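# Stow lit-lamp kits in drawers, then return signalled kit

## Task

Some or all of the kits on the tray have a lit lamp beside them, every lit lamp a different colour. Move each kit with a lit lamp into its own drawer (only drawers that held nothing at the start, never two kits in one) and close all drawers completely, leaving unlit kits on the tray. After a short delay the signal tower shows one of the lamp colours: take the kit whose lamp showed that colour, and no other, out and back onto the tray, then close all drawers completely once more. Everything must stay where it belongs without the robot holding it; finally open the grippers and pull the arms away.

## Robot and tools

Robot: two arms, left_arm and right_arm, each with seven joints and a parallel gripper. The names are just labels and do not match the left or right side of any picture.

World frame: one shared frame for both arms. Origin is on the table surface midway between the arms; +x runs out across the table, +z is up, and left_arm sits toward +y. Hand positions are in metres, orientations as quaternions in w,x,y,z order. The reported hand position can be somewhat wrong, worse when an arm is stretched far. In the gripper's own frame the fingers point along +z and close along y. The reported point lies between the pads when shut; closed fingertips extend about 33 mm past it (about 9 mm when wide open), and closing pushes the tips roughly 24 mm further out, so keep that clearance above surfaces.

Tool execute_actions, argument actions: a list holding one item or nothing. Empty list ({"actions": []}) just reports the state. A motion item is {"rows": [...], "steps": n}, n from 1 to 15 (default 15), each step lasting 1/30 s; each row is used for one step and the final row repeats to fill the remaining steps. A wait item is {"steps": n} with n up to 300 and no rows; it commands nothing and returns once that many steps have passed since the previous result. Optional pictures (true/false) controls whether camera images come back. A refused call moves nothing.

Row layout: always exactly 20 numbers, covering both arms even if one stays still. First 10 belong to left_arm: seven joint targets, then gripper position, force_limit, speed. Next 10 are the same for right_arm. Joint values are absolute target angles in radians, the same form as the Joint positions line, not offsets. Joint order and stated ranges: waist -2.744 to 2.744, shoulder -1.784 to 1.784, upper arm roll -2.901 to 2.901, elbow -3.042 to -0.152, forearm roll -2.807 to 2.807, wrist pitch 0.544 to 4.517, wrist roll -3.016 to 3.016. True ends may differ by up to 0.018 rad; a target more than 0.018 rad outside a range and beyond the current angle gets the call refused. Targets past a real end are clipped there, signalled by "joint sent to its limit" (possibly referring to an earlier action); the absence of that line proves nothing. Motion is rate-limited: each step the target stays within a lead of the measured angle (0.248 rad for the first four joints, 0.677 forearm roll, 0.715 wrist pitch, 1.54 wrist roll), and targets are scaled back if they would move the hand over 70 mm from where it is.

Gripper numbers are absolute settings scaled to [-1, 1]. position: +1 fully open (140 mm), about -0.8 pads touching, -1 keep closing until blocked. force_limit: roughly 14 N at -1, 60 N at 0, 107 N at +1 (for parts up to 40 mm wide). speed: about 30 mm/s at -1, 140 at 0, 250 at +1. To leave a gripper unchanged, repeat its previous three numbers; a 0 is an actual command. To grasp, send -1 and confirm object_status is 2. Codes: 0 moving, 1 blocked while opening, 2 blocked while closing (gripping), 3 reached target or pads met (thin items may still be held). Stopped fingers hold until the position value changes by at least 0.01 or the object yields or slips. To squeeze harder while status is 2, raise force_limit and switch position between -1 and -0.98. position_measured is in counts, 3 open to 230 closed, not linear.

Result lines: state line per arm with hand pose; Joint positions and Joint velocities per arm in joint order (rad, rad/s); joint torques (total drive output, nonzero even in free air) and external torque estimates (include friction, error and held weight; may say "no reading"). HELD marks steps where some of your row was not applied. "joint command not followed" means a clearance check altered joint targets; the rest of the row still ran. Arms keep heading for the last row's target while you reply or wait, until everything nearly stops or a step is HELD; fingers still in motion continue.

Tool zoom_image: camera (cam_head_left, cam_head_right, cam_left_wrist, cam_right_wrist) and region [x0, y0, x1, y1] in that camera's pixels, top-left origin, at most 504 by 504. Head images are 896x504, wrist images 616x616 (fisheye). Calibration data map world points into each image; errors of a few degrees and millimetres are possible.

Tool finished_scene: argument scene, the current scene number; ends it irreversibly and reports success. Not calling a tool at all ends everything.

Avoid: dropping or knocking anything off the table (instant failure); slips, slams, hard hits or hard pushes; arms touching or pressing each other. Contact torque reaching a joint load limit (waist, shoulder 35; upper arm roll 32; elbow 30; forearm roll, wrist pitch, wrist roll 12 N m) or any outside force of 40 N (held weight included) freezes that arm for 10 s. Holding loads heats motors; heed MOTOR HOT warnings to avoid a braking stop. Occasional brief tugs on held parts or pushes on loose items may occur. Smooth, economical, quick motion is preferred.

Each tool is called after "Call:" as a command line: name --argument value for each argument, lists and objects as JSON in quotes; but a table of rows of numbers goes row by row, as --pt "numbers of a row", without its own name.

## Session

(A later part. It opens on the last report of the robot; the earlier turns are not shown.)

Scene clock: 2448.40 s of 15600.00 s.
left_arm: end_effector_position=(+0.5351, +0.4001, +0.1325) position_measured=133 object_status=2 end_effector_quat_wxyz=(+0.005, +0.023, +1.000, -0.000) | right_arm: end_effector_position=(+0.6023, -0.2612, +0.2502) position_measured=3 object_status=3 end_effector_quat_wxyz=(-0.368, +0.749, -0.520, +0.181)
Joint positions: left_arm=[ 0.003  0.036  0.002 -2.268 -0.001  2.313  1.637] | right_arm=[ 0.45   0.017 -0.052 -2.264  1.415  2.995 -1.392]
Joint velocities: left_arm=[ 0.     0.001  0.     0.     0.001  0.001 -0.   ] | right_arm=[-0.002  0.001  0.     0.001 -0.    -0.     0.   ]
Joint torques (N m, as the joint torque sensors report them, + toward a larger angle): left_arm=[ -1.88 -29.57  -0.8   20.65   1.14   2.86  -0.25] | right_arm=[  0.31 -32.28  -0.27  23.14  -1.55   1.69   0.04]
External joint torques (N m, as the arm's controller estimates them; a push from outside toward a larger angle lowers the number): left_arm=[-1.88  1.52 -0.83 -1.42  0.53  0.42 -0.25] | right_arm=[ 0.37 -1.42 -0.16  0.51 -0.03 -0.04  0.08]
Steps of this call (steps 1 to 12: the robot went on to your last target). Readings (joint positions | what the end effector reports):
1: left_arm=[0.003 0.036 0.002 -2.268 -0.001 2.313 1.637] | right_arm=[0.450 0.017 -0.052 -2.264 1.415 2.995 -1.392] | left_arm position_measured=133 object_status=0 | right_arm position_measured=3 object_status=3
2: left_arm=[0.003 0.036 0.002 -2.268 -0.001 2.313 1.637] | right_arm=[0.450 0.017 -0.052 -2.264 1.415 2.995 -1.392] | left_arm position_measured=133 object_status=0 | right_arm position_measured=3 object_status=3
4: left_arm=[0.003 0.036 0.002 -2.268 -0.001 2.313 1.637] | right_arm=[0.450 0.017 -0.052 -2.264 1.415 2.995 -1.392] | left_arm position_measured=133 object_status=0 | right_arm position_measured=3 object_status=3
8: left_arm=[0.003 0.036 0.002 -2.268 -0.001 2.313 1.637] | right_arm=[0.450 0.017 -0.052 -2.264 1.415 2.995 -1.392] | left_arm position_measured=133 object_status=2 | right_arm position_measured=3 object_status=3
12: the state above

Call:
execute_actions --actions '[{"rows":[[0.0,-0.022,0,-2.226,0,2.2,1.63,-1,0,-0.6,0.45,0.017,-0.05,-2.264,1.415,2.995,-1.392,1,0,0]],"steps":10}]' --pictures false

Call:
execute_actions --actions '[{"rows":[[0.0,-0.076,0,-2.154,0,2.075,1.63,-1,0,-0.6,0.45,0.017,-0.05,-2.264,1.415,2.995,-1.392,1,0,0]],"steps":10}]' --pictures false

Call:
execute_actions --actions '[{"rows":[[-0.1,-0.3745,0,-2.355,0,1.98,1.4,-1,0,-0.6,0.45,0.017,-0.05,-2.264,1.415,2.995,-1.392,1,0,0]],"steps":12}]' --pictures false

Call:
execute_actions --actions '[{"rows":[[-0.59,-0.3745,0,-2.355,0,1.98,0.99,-1,0,-0.6,0.45,0.017,-0.05,-2.264,1.415,2.995,-1.392,1,0,0]],"steps":15}]' --pictures false

Call:
execute_actions --actions '[{"rows":[[-0.59,0.144,0,-2.2145,0,2.36,0.99,-1,0,-0.6,0.45,0.017,-0.05,-2.264,1.415,2.995,-1.392,1,0,0]],"steps":15}]' --pictures false

Call:
execute_actions --actions '[{"steps":25}]' --pictures false

Call:
execute_actions --actions '[{"rows":[[-0.59,0.217,0,-2.236,0,2.456,0.99,-1,0,-0.6,0.45,0.017,-0.05,-2.264,1.415,2.995,-1.392,1,0,0]],"steps":15}]' --pictures false

Call:
execute_actions --actions '[{"steps":12}]'

Scene clock: 2464.37 s of 15600.00 s.
left_arm: end_effector_position=(+0.5368, +0.4001, +0.1732) position_measured=133 object_status=2 end_effector_quat_wxyz=(+0.008, +0.023, +1.000, +0.000) | right_arm: end_effector_position=(+0.6023, -0.2612, +0.2502) position_measured=3 object_status=3 end_effector_quat_wxyz=(-0.368, +0.749, -0.520, +0.181)
Joint positions: left_arm=[ 0.003 -0.022  0.002 -2.226 -0.001  2.22   1.637] | right_arm=[ 0.45   0.017 -0.052 -2.264  1.415  2.995 -1.392]
Joint velocities: left_arm=[-0.001 -0.    -0.001  0.    -0.    -0.101  0.   ] | right_arm=[ 0.001  0.     0.     0.002 -0.    -0.    -0.002]
Joint torques (N m, as the joint torque sensors report them, + toward a larger angle): left_arm=[ -2.15 -29.03  -0.58  21.79   1.14   2.17  -0.23] | right_arm=[  0.24 -32.94  -0.47  23.    -1.57   1.64   0.04]
External joint torques (N m, as the arm's controller estimates them; a push from outside toward a larger angle lowers the number): left_arm=[-2.03  1.11 -0.44 -1.39  0.48 -0.34 -0.23] | right_arm=[ 0.29 -2.05 -0.36  0.29 -0.03 -0.09  0.08]
Steps of this call (steps 1 to 15: the robot went on to your last target; steps 16 to 90: nothing new was sent; then 12.63 s passed at rest; steps 91 to 100: all 10 steps of this action). Readings (joint positions | what the end effector reports):
91: left_arm=[0.003 0.030 0.002 -2.263 -0.001 2.293 1.637] | right_arm=[0.450 0.017 -0.052 -2.264 1.415 2.995 -1.392] | left_arm position_measured=133 object_status=2 | right_arm position_measured=3 object_status=3
92: left_arm=[0.003 0.018 0.002 -2.255 -0.001 2.275 1.637] | right_arm=[0.450 0.017 -0.052 -2.264 1.415 2.995 -1.392] | left_arm position_measured=133 object_status=2 | right_arm position_measured=3 object_status=3
94: left_arm=[0.003 -0.006 0.002 -2.238 -0.001 2.252 1.637] | right_arm=[0.450 0.017 -0.052 -2.264 1.415 2.995 -1.392] | left_arm position_measured=133 object_status=2 | right_arm position_measured=3 object_status=3
98: left_arm=[0.003 -0.022 0.002 -2.226 -0.001 2.228 1.637] | right_arm=[0.450 0.017 -0.052 -2.264 1.415 2.995 -1.392] | left_arm position_measured=133 object_status=2 | right_arm position_measured=3 object_status=3
100: the state above

Scene clock: 2464.70 s of 15600.00 s.
left_arm: end_effector_position=(+0.5388, +0.4001, +0.2243) position_measured=133 object_status=2 end_effector_quat_wxyz=(+0.011, +0.024, +1.000, +0.000) | right_arm: end_effector_position=(+0.6023, -0.2612, +0.2502) position_measured=3 object_status=3 end_effector_quat_wxyz=(-0.368, +0.749, -0.520, +0.181)
Joint positions: left_arm=[ 0.003 -0.078  0.002 -2.154 -0.001  2.099  1.637] | right_arm=[ 0.45   0.017 -0.052 -2.264  1.415  2.995 -1.392]
Joint velocities: left_arm=[ 0.001  0.009  0.    -0.001 -0.001 -0.13  -0.   ] | right_arm=[-0.001  0.001  0.001 -0.001  0.    -0.001  0.001]
Joint torques (N m, as the joint torque sensors report them, + toward a larger angle): left_arm=[ -2.48 -28.02  -0.74  23.32   1.18   2.1   -0.23] | right_arm=[  0.78 -32.73   0.01  22.7   -1.56   1.66   0.03]
External joint torques (N m, as the arm's controller estimates them; a push from outside toward a larger angle lowers the number): left_arm=[-2.54  0.83 -0.72 -0.53  0.45 -0.42 -0.23] | right_arm=[ 0.78 -1.93  0.07  0.08 -0.03 -0.06  0.08]
Steps of this call (steps 1 to 10: all 10 steps of this action). Readings (joint positions | what the end effector reports):
1: left_arm=[0.003 -0.025 0.002 -2.215 -0.001 2.193 1.637] | right_arm=[0.450 0.017 -0.052 -2.264 1.415 2.995 -1.392] | left_arm position_measured=133 object_status=2 | right_arm position_measured=3 object_status=3
2: left_arm=[0.003 -0.036 0.002 -2.200 -0.001 2.171 1.637] | right_arm=[0.450 0.017 -0.052 -2.264 1.415 2.995 -1.392] | left_arm position_measured=133 object_status=2 | right_arm position_measured=3 object_status=3
4: left_arm=[0.003 -0.059 0.002 -2.173 -0.001 2.141 1.637] | right_arm=[0.450 0.017 -0.052 -2.264 1.415 2.995 -1.392] | left_arm position_measured=133 object_status=2 | right_arm position_measured=3 object_status=3
8: left_arm=[0.003 -0.078 0.002 -2.154 -0.001 2.109 1.637] | right_arm=[0.450 0.017 -0.052 -2.264 1.415 2.995 -1.392] | left_arm position_measured=133 object_status=2 | right_arm position_measured=3 object_status=3
10: the state above

Scene clock: 2465.10 s of 15600.00 s.
left_arm: end_effector_position=(+0.4493, +0.3530, +0.2644) position_measured=133 object_status=2 end_effector_quat_wxyz=(+0.009, -0.005, +1.000, -0.000) | right_arm: end_effector_position=(+0.6023, -0.2612, +0.2502) position_measured=3 object_status=3 end_effector_quat_wxyz=(-0.368, +0.749, -0.520, +0.181)
Joint positions: left_arm=[-0.097 -0.373 -0.003 -2.351 -0.     1.996  1.475] | right_arm=[ 0.45   0.017 -0.052 -2.264  1.415  2.995 -1.392]
Joint velocities: left_arm=[-0.    -0.    -0.    -0.069  0.001 -0.088 -0.226] | right_arm=[-0.001  0.001  0.001 -0.    -0.    -0.001  0.002]
Joint torques (N m, as the joint torque sensors report them, + toward a larger angle): left_arm=[ -2.62 -19.4    2.8   24.17   1.06   2.45  -0.22] | right_arm=[  0.2  -32.62   0.32  23.22  -1.55   1.61  -0.02]
External joint torques (N m, as the arm's controller estimates them; a push from outside toward a larger angle lowers the number): left_arm=[-2.6   0.08  3.15 -0.99  0.29 -0.2  -0.22] | right_arm=[ 0.16 -1.79  0.34  0.59 -0.01 -0.11  0.02]
Steps of this call (steps 1 to 12: all 12 steps of this action). Readings (joint positions | what the end effector reports):
1: left_arm=[-0.009 -0.106 0.007 -2.187 -0.000 2.092 1.623] | right_arm=[0.450 0.017 -0.052 -2.264 1.415 2.995 -1.392] | left_arm position_measured=133 object_status=2 | right_arm position_measured=3 object_status=3
2: left_arm=[-0.025 -0.154 0.008 -2.232 -0.000 2.076 1.608] | right_arm=[0.450 0.017 -0.052 -2.264 1.415 2.995 -1.392] | left_arm position_measured=133 object_status=2 | right_arm position_measured=3 object_status=3
4: left_arm=[-0.062 -0.261 0.005 -2.301 -0.000 2.045 1.571] | right_arm=[0.450 0.017 -0.052 -2.264 1.415 2.995 -1.392] | left_arm position_measured=133 object_status=2 | right_arm position_measured=3 object_status=3
8: left_arm=[-0.096 -0.365 -0.003 -2.338 -0.000 2.012 1.513] | right_arm=[0.450 0.017 -0.052 -2.264 1.415 2.995 -1.392] | left_arm position_measured=133 object_status=2 | right_arm position_measured=3 object_status=3
12: the state above

Scene clock: 2465.60 s of 15600.00 s.
left_arm: end_effector_position=(+0.3750, +0.1524, +0.2615) position_measured=133 object_status=2 end_effector_quat_wxyz=(+0.003, +0.066, +0.998, +0.000) | right_arm: end_effector_position=(+0.6023, -0.2612, +0.2502) position_measured=3 object_status=3 end_effector_quat_wxyz=(-0.368, +0.749, -0.520, +0.181)
Joint positions: left_arm=[-0.586 -0.373 -0.007 -2.354  0.001  1.985  1.125] | right_arm=[ 0.45   0.017 -0.052 -2.264  1.415  2.995 -1.392]
Joint velocities: left_arm=[-0.034 -0.001  0.034 -0.005  0.001 -0.013 -0.423] | right_arm=[ 0.     0.     0.    -0.001  0.    -0.001  0.001]
Joint torques (N m, as the joint torque sensors report them, + toward a larger angle): left_arm=[ -1.77 -19.34   3.4   23.44   0.85   2.04  -0.6 ] | right_arm=[  0.46 -33.03   0.    23.23  -1.54   1.6    0.07]
External joint torques (N m, as the arm's controller estimates them; a push from outside toward a larger angle lowers the number): left_arm=[-2.77 -0.38  2.61 -0.81  0.03 -0.42 -0.61] | right_arm=[ 0.53 -2.11  0.13  0.56 -0.01 -0.13  0.12]
Steps of this call (steps 1 to 15: all 15 steps of this action). Readings (joint positions | what the end effector reports):
1: left_arm=[-0.130 -0.373 0.012 -2.352 0.001 1.995 1.445] | right_arm=[0.450 0.017 -0.052 -2.264 1.415 2.995 -1.392] | left_arm position_measured=133 object_status=2 | right_arm position_measured=3 object_status=3
2: left_arm=[-0.173 -0.373 0.015 -2.353 0.001 1.993 1.417] | right_arm=[0.450 0.017 -0.052 -2.264 1.415 2.995 -1.392] | left_arm position_measured=133 object_status=2 | right_arm position_measured=3 object_status=3
4: left_arm=[-0.266 -0.373 0.012 -2.353 0.001 1.992 1.366] | right_arm=[0.450 0.017 -0.052 -2.264 1.415 2.995 -1.392] | left_arm position_measured=133 object_status=2 | right_arm position_measured=3 object_status=3
8: left_arm=[-0.461 -0.373 0.006 -2.353 0.001 1.990 1.272] | right_arm=[0.450 0.017 -0.052 -2.264 1.415 2.995 -1.392] | left_arm position_measured=133 object_status=2 | right_arm position_measured=3 object_status=3
15: the state above

Scene clock: 2466.10 s of 15600.00 s.
left_arm: end_effector_position=(+0.4479, +0.1064, +0.0902) position_measured=133 object_status=2 end_effector_quat_wxyz=(-0.027, +0.019, +0.999, +0.017) | right_arm: end_effector_position=(+0.6023, -0.2612, +0.2502) position_measured=3 object_status=3 end_effector_quat_wxyz=(-0.368, +0.749, -0.520, +0.181)
Joint positions: left_arm=[-0.587  0.149 -0.003 -2.227  0.001  2.313  1.033] | right_arm=[ 0.45   0.017 -0.052 -2.264  1.415  2.995 -1.392]
Joint velocities: left_arm=[-0.001  0.039  0.003  0.041 -0.001  0.227 -0.121] | right_arm=[ 0.001  0.001  0.001  0.    -0.     0.    -0.   ]
Joint torques (N m, as the joint torque sensors report them, + toward a larger angle): left_arm=[ -2.62 -39.18   2.62  25.62   0.58   3.89  -0.37] | right_arm=[  0.19 -32.27  -0.36  22.95  -1.51   1.66  -0.01]
External joint torques (N m, as the arm's controller estimates them; a push from outside toward a larger angle lowers the number): left_arm=[-2.68  0.79  2.43  0.98 -0.01  1.11 -0.38] | right_arm=[ 0.11 -1.39 -0.38  0.29  0.03 -0.06  0.03]
Steps of this call (steps 1 to 15: all 15 steps of this action). Readings (joint positions | what the end effector reports):
1: left_arm=[-0.586 -0.353 -0.007 -2.338 0.001 2.006 1.118] | right_arm=[0.450 0.017 -0.052 -2.264 1.415 2.995 -1.392] | left_arm position_measured=133 object_status=2 | right_arm position_measured=3 object_status=3
2: left_arm=[-0.586 -0.318 -0.006 -2.315 0.001 2.038 1.113] | right_arm=[0.450 0.017 -0.052 -2.264 1.415 2.995 -1.392] | left_arm position_measured=133 object_status=2 | right_arm position_measured=3 object_status=3
4: left_arm=[-0.586 -0.234 -0.006 -2.274 0.001 2.103 1.100] | right_arm=[0.450 0.017 -0.052 -2.264 1.415 2.995 -1.392] | left_arm position_measured=133 object_status=2 | right_arm position_measured=3 object_status=3
8: left_arm=[-0.586 -0.034 -0.005 -2.228 0.001 2.209 1.074] | right_arm=[0.450 0.017 -0.052 -2.264 1.415 2.995 -1.392] | left_arm position_measured=133 object_status=2 | right_arm position_measured=3 object_status=3
15: the state above

Scene clock: 2466.93 s of 15600.00 s.
left_arm: end_effector_position=(+0.4641, +0.0960, +0.0988) position_measured=133 object_status=2 end_effector_quat_wxyz=(-0.004, +0.002, +1.000, +0.002) | right_arm: end_effector_position=(+0.6023, -0.2612, +0.2502) position_measured=3 object_status=3 end_effector_quat_wxyz=(-0.368, +0.749, -0.520, +0.181)
Joint positions: left_arm=[-0.587  0.146 -0.003 -2.217  0.001  2.355  0.999] | right_arm=[ 0.45   0.017 -0.052 -2.264  1.415  2.995 -1.392]
Joint velocities: left_arm=[-0.    -0.    -0.001  0.001 -0.001  0.001 -0.005] | right_arm=[-0.     0.001  0.001 -0.001  0.001 -0.     0.001]
Joint torques (N m, as the joint torque sensors report them, + toward a larger angle): left_arm=[ -2.03 -35.85   1.66  22.23   0.59   3.25  -0.23] | right_arm=[  0.3  -32.68   0.    23.29  -1.51   1.66   0.  ]
External joint torques (N m, as the arm's controller estimates them; a push from outside toward a larger angle lowers the number): left_arm=[-2.01 -1.58  1.56  0.73  0.03  0.82 -0.23] | right_arm=[ 0.26 -1.82  0.02  0.65  0.02 -0.06  0.05]
Steps of this call (steps 1 to 25: the robot went on to your last target). Readings (joint positions | what the end effector reports):
1: left_arm=[-0.587 0.150 -0.003 -2.225 0.001 2.320 1.030] | right_arm=[0.450 0.017 -0.052 -2.264 1.415 2.995 -1.392] | left_arm position_measured=133 object_status=2 | right_arm position_measured=3 object_status=3
2: left_arm=[-0.587 0.149 -0.003 -2.222 0.001 2.327 1.026] | right_arm=[0.450 0.017 -0.052 -2.264 1.415 2.995 -1.392] | left_arm position_measured=133 object_status=2 | right_arm position_measured=3 object_status=3
4: left_arm=[-0.587 0.148 -0.003 -2.219 0.001 2.336 1.020] | right_arm=[0.450 0.017 -0.052 -2.264 1.415 2.995 -1.392] | left_arm position_measured=133 object_status=2 | right_arm position_measured=3 object_status=3
8: left_arm=[-0.587 0.146 -0.003 -2.217 0.001 2.347 1.012] | right_arm=[0.450 0.017 -0.052 -2.264 1.415 2.995 -1.392] | left_arm position_measured=133 object_status=2 | right_arm position_measured=3 object_status=3
25: the state above

Scene clock: 2467.43 s of 15600.00 s.
left_arm: end_effector_position=(+0.4628, +0.0968, +0.0581) position_measured=133 object_status=2 end_effector_quat_wxyz=(-0.005, +0.001, +1.000, +0.003) | right_arm: end_effector_position=(+0.6023, -0.2612, +0.2502) position_measured=3 object_status=3 end_effector_quat_wxyz=(-0.368, +0.749, -0.520, +0.181)
Joint positions: left_arm=[-0.587  0.22  -0.003 -2.238  0.001  2.446  0.997] | right_arm=[ 0.45   0.017 -0.052 -2.264  1.415  2.995 -1.392]
Joint velocities: left_arm=[-0.001  0.    -0.     0.     0.001  0.031 -0.   ] | right_arm=[ 0.001 -0.001  0.    -0.001  0.001 -0.001  0.001]
Joint torques (N m, as the joint torque sensors report them, + toward a larger angle): left_arm=[ -1.57 -37.46   2.62  21.06   0.53   3.23  -0.28] | right_arm=[  0.35 -32.71  -0.22  23.03  -1.51   1.65  -0.02]
External joint torques (N m, as the arm's controller estimates them; a push from outside toward a larger angle lowers the number): left_arm=[-1.58 -2.07  2.43  0.79  0.02  0.83 -0.28] | right_arm=[ 0.3  -1.79 -0.21  0.37  0.03 -0.07  0.02]
Steps of this call (steps 1 to 15: all 15 steps of this action). Readings (joint positions | what the end effector reports):
1: left_arm=[-0.587 0.155 -0.003 -2.217 0.001 2.372 0.999] | right_arm=[0.450 0.017 -0.052 -2.264 1.415 2.995 -1.392] | left_arm position_measured=133 object_status=2 | right_arm position_measured=3 object_status=3
2: left_arm=[-0.587 0.171 -0.003 -2.219 0.001 2.388 0.999] | right_arm=[0.450 0.017 -0.052 -2.264 1.415 2.995 -1.392] | left_arm position_measured=133 object_status=2 | right_arm position_measured=3 object_status=3
4: left_arm=[-0.587 0.200 -0.003 -2.229 0.001 2.409 0.998] | right_arm=[0.450 0.017 -0.052 -2.264 1.415 2.995 -1.392] | left_arm position_measured=133 object_status=2 | right_arm position_measured=3 object_status=3
8: left_arm=[-0.587 0.220 -0.003 -2.239 0.001 2.429 0.998] | right_arm=[0.450 0.017 -0.052 -2.264 1.415 2.995 -1.392] | left_arm position_measured=133 object_status=2 | right_arm position_measured=3 object_status=3
15: the state above

Scene clock: 2467.83 s of 15600.00 s.
left_arm: end_effector_position=(+0.4641, +0.0960, +0.0585) position_measured=133 object_status=2 end_effector_quat_wxyz=(-0.003, +0.001, +1.000, +0.002) | right_arm: end_effector_position=(+0.6023, -0.2612, +0.2502) position_measured=3 object_status=3 end_effector_quat_wxyz=(-0.368, +0.749, -0.520, +0.181)
Joint positions: left_arm=[-0.587  0.22  -0.003 -2.238  0.001  2.45   0.997] | right_arm=[ 0.45   0.017 -0.052 -2.264  1.415  2.995 -1.392]
Joint velocities: left_arm=[-0.001 -0.    -0.001 -0.001 -0.     0.002 -0.001] | right_arm=[-0.     0.001  0.     0.001 -0.001 -0.    -0.   ]
Joint torques (N m, as the joint torque sensors report them, + toward a larger angle): left_arm=[ -2.58 -37.12   2.71  20.95   0.49   3.29  -0.15] | right_arm=[  0.42 -32.65  -0.12  23.34  -1.52   1.63   0.07]
External joint torques (N m, as the arm's controller estimates them; a push from outside toward a larger angle lowers the number): left_arm=[-2.58 -1.67  2.54  0.6  -0.02  0.87 -0.15] | right_arm=[ 0.4  -1.78 -0.08  0.69  0.02 -0.09  0.11]
Steps of this call (steps 1 to 12: the robot went on to your last target). Readings (joint positions | what the end effector reports):
1: left_arm=[-0.587 0.220 -0.003 -2.238 0.001 2.447 0.997] | right_arm=[0.450 0.017 -0.052 -2.264 1.415 2.995 -1.392] | left_arm position_measured=133 object_status=2 | right_arm position_measured=3 object_status=3
2: left_arm=[-0.587 0.220 -0.003 -2.238 0.001 2.447 0.997] | right_arm=[0.450 0.017 -0.052 -2.264 1.415 2.995 -1.392] | left_arm position_measured=133 object_status=2 | right_arm position_measured=3 object_status=3
4: left_arm=[-0.587 0.220 -0.003 -2.238 0.001 2.449 0.997] | right_arm=[0.450 0.017 -0.052 -2.264 1.415 2.995 -1.392] | left_arm position_measured=133 object_status=2 | right_arm position_measured=3 object_status=3
8: left_arm=[-0.587 0.220 -0.003 -2.238 0.001 2.450 0.997] | right_arm=[0.450 0.017 -0.052 -2.264 1.415 2.995 -1.392] | left_arm position_measured=133 object_status=2 | right_arm position_measured=3 object_status=3
12: the state above
camera_calibration (this result's frames):
cam_left_wrist: T_world_to_cam=[[0.160462, 0.985621, -0.0529442, -0.157731], [0.902251, -0.124716, 0.412782, -0.417778], [0.400244, -0.114005, -0.90929, 0.0690066], [0, 0, 0, 1]] pos_world=[0.374631, 0.111227, 0.226847]
cam_right_wrist: T_world_to_cam=[[-0.656724, -0.191801, -0.729332, 0.52508], [-0.611669, 0.70116, 0.366383, 0.451173], [0.441106, 0.686722, -0.577787, 0.234481], [0, 0, 0, 1]] pos_world=[0.51737, -0.376657, 0.353136]

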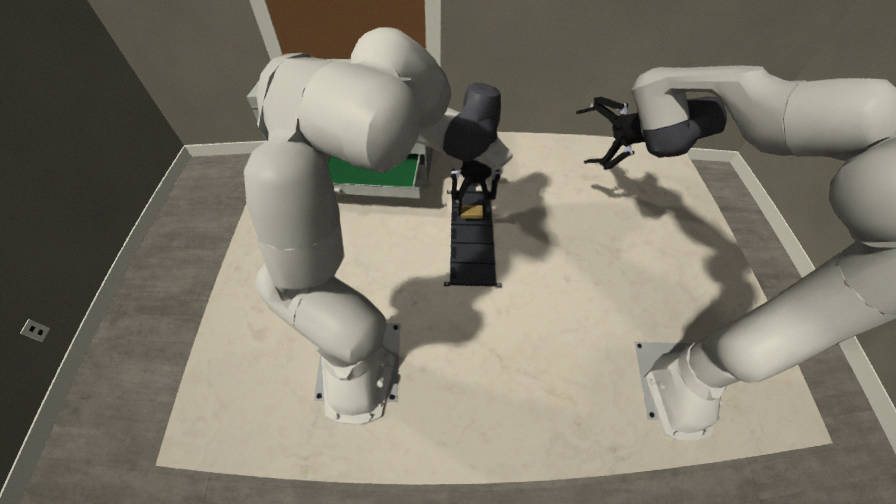

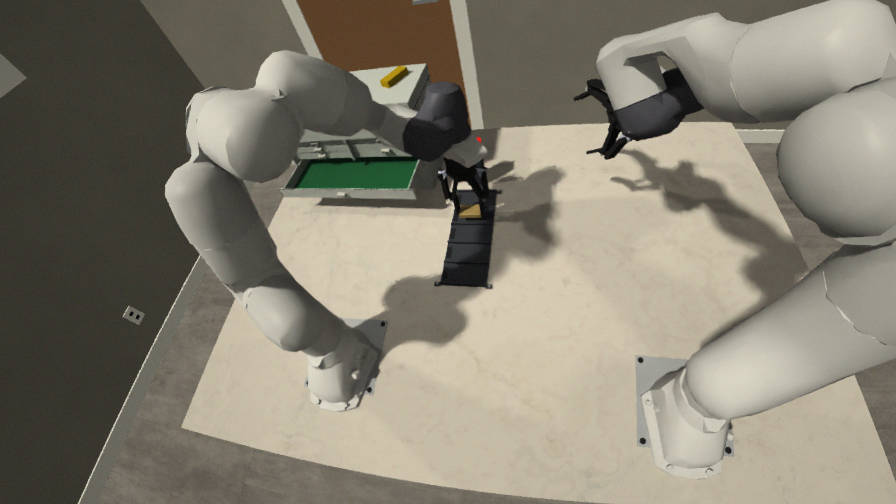

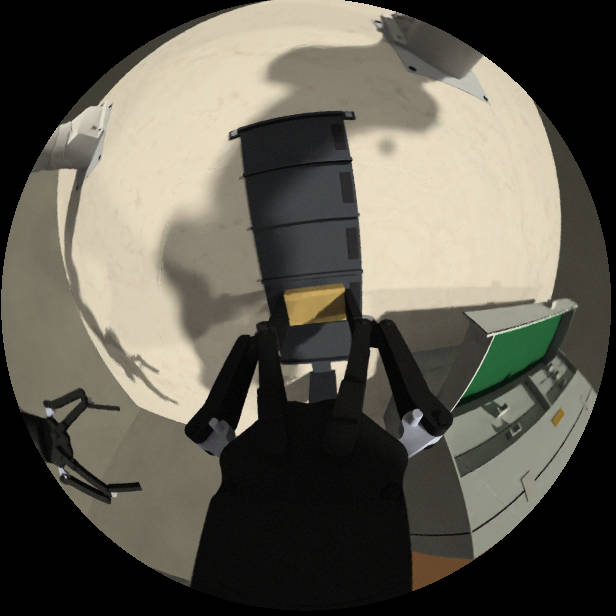

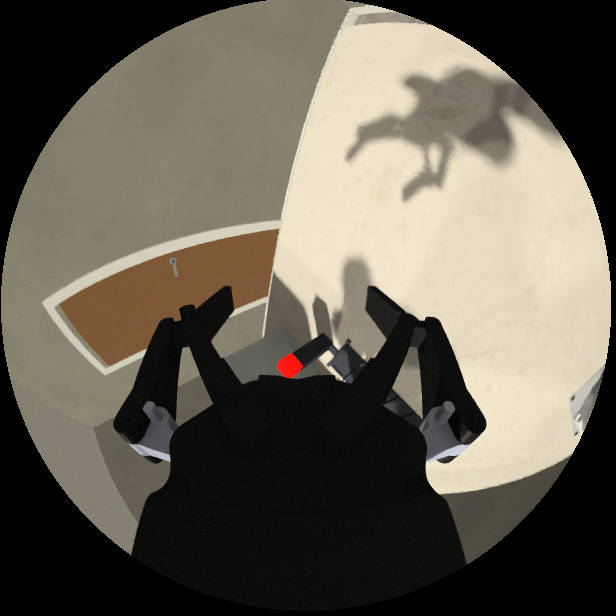

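Call:
execute_actions --actions '[{"rows":[[-0.59,0.245,0,-2.24,0,2.492,0.99,-1,0,-0.6,0.45,0.017,-0.05,-2.264,1.415,2.995,-1.392,1,0,0]],"steps":12}]' --pictures false

Call:
execute_actions --actions '[{"rows":[[-0.59,0.266,0,-2.242,0,2.516,0.99,-1,0,-0.6,0.45,0.017,-0.05,-2.264,1.415,2.995,-1.392,1,0,0]],"steps":15}]' --pictures false

Call:
execute_actions --actions '[{"steps":12}]' --pictures false

Scene clock: 2478.43 s of 15600.00 s.
left_arm: end_effector_position=(+0.4658, +0.0948, +0.0467) position_measured=133 object_status=2 end_effector_quat_wxyz=(-0.001, +0.001, +1.000, +0.001) | right_arm: end_effector_position=(+0.6023, -0.2612, +0.2502) position_measured=3 object_status=3 end_effector_quat_wxyz=(-0.368, +0.749, -0.520, +0.181)
Joint positions: left_arm=[-0.587  0.245 -0.002 -2.241  0.001  2.483  0.997] | right_arm=[ 0.45   0.017 -0.052 -2.264  1.415  2.995 -1.392]
Joint velocities: left_arm=[-0.001  0.001 -0.001 -0.001 -0.001  0.021 -0.   ] | right_arm=[-0.001  0.    -0.001  0.001  0.001  0.001  0.001]
Joint torques (N m, as the joint torque sensors report them, + toward a larger angle): left_arm=[ -2.18 -36.37   1.94  20.38   0.6    3.35  -0.2 ] | right_arm=[  0.15 -32.59  -0.03  22.98  -1.53   1.61   0.04]
External joint torques (N m, as the arm's controller estimates them; a push from outside toward a larger angle lowers the number): left_arm=[-2.13 -0.64  1.79  0.52  0.11  0.95 -0.2 ] | right_arm=[ 0.3  -1.76  0.18  0.34 -0.01 -0.13  0.09]
Steps of this call (steps 1 to 15: the robot went on to your last target; steps 16 to 90: nothing new was sent; then 7.20 s passed at rest; steps 91 to 102: all 12 steps of this action). Readings (joint positions | what the end effector reports):
91: left_arm=[-0.587 0.223 -0.002 -2.238 0.001 2.457 0.997] | right_arm=[0.450 0.017 -0.052 -2.264 1.415 2.995 -1.392] | left_arm position_measured=133 object_status=2 | right_arm position_measured=3 object_status=3
92: left_arm=[-0.587 0.229 -0.002 -2.238 0.001 2.463 0.997] | right_arm=[0.450 0.017 -0.052 -2.264 1.415 2.995 -1.392] | left_arm position_measured=133 object_status=2 | right_arm position_measured=3 object_status=3
94: left_arm=[-0.587 0.239 -0.002 -2.239 0.001 2.471 0.997] | right_arm=[0.450 0.017 -0.052 -2.264 1.415 2.995 -1.392] | left_arm position_measured=133 object_status=2 | right_arm position_measured=3 object_status=3
98: left_arm=[-0.587 0.245 -0.002 -2.241 0.001 2.479 0.997] | right_arm=[0.450 0.017 -0.052 -2.264 1.415 2.995 -1.392] | left_arm position_measured=133 object_status=2 | right_arm position_measured=3 object_status=3
102: the state above

Scene clock: 2478.93 s of 15600.00 s.
left_arm: end_effector_position=(+0.4668, +0.0941, +0.0370) position_measured=133 object_status=2 end_effector_quat_wxyz=(+0.000, +0.001, +1.000, -0.000) | right_arm: end_effector_position=(+0.6023, -0.2612, +0.2502) position_measured=3 object_status=3 end_effector_quat_wxyz=(-0.368, +0.749, -0.520, +0.181)
Joint positions: left_arm=[-0.587  0.266 -0.002 -2.243  0.001  2.509  0.997] | right_arm=[ 0.45   0.017 -0.052 -2.264  1.415  2.995 -1.392]
Joint velocities: left_arm=[ 0.001  0.001  0.    -0.002 -0.001  0.008  0.   ] | right_arm=[ 0.001 -0.    -0.001  0.002  0.     0.     0.001]
Joint torques (N m, as the joint torque sensors report them, + toward a larger angle): left_arm=[ -2.46 -35.8    1.84  19.26   0.53   3.43  -0.23] | right_arm=[  0.21 -32.6    0.04  23.05  -1.58   1.67   0.08]
External joint torques (N m, as the arm's controller estimates them; a push from outside toward a larger angle lowers the number): left_arm=[-2.5   0.3   1.58 -0.3   0.06  1.02 -0.23] | right_arm=[ 0.28 -1.79  0.18  0.4  -0.05 -0.07  0.12]
Steps of this call (steps 1 to 15: all 15 steps of this action). Readings (joint positions | what the end effector reports):
1: left_arm=[-0.587 0.248 -0.002 -2.240 0.001 2.488 0.997] | right_arm=[0.450 0.017 -0.052 -2.264 1.415 2.995 -1.392] | left_arm position_measured=133 object_status=2 | right_arm position_measured=3 object_status=3
2: left_arm=[-0.587 0.252 -0.002 -2.240 0.001 2.493 0.997] | right_arm=[0.450 0.017 -0.052 -2.264 1.415 2.995 -1.392] | left_arm position_measured=133 object_status=2 | right_arm position_measured=3 object_status=3
4: left_arm=[-0.587 0.261 -0.002 -2.241 0.001 2.499 0.997] | right_arm=[0.450 0.017 -0.052 -2.264 1.415 2.995 -1.392] | left_arm position_measured=133 object_status=2 | right_arm position_measured=3 object_status=3
8: left_arm=[-0.587 0.266 -0.002 -2.243 0.001 2.505 0.997] | right_arm=[0.450 0.017 -0.052 -2.264 1.415 2.995 -1.392] | left_arm position_measured=133 object_status=2 | right_arm position_measured=3 object_status=3
15: the state above

Scene clock: 2479.33 s of 15600.00 s.
left_arm: end_effector_position=(+0.4671, +0.0939, +0.0371) position_measured=133 object_status=2 end_effector_quat_wxyz=(+0.001, +0.001, +1.000, -0.001) | right_arm: end_effector_position=(+0.6023, -0.2612, +0.2502) position_measured=3 object_status=3 end_effector_quat_wxyz=(-0.368, +0.749, -0.520, +0.181)
Joint positions: left_arm=[-0.587  0.266 -0.002 -2.243  0.001  2.511  0.997] | right_arm=[ 0.45   0.017 -0.052 -2.264  1.415  2.995 -1.392]
Joint velocities: left_arm=[ 0.001 -0.    -0.     0.002  0.     0.    -0.002] | right_arm=[ 0.001  0.002 -0.001  0.     0.001 -0.001 -0.   ]
Joint torques (N m, as the joint torque sensors report them, + toward a larger angle): left_arm=[ -1.5  -36.43   1.68  19.86   0.57   3.43  -0.22] | right_arm=[  0.28 -32.23  -0.33  23.01  -1.52   1.59   0.01]
External joint torques (N m, as the arm's controller estimates them; a push from outside toward a larger angle lowers the number): left_arm=[-1.52 -0.13  1.45  0.12  0.1   0.98 -0.22] | right_arm=[ 0.29 -1.42 -0.26  0.37  0.01 -0.14  0.05]
Steps of this call (steps 1 to 12: the robot went on to your last target). Readings (joint positions | what the end effector reports):
1: left_arm=[-0.587 0.266 -0.002 -2.243 0.001 2.510 0.997] | right_arm=[0.450 0.017 -0.052 -2.264 1.415 2.995 -1.392] | left_arm position_measured=133 object_status=2 | right_arm position_measured=3 object_status=3
2: left_arm=[-0.587 0.266 -0.002 -2.243 0.001 2.510 0.997] | right_arm=[0.450 0.017 -0.052 -2.264 1.415 2.995 -1.392] | left_arm position_measured=133 object_status=2 | right_arm position_measured=3 object_status=3
4: left_arm=[-0.587 0.266 -0.002 -2.243 0.001 2.510 0.997] | right_arm=[0.450 0.017 -0.052 -2.264 1.415 2.995 -1.392] | left_arm position_measured=133 object_status=2 | right_arm position_measured=3 object_status=3
8: left_arm=[-0.587 0.266 -0.002 -2.243 0.001 2.511 0.997] | right_arm=[0.450 0.017 -0.052 -2.264 1.415 2.995 -1.392] | left_arm position_measured=133 object_status=2 | right_arm position_measured=3 object_status=3
12: the state above


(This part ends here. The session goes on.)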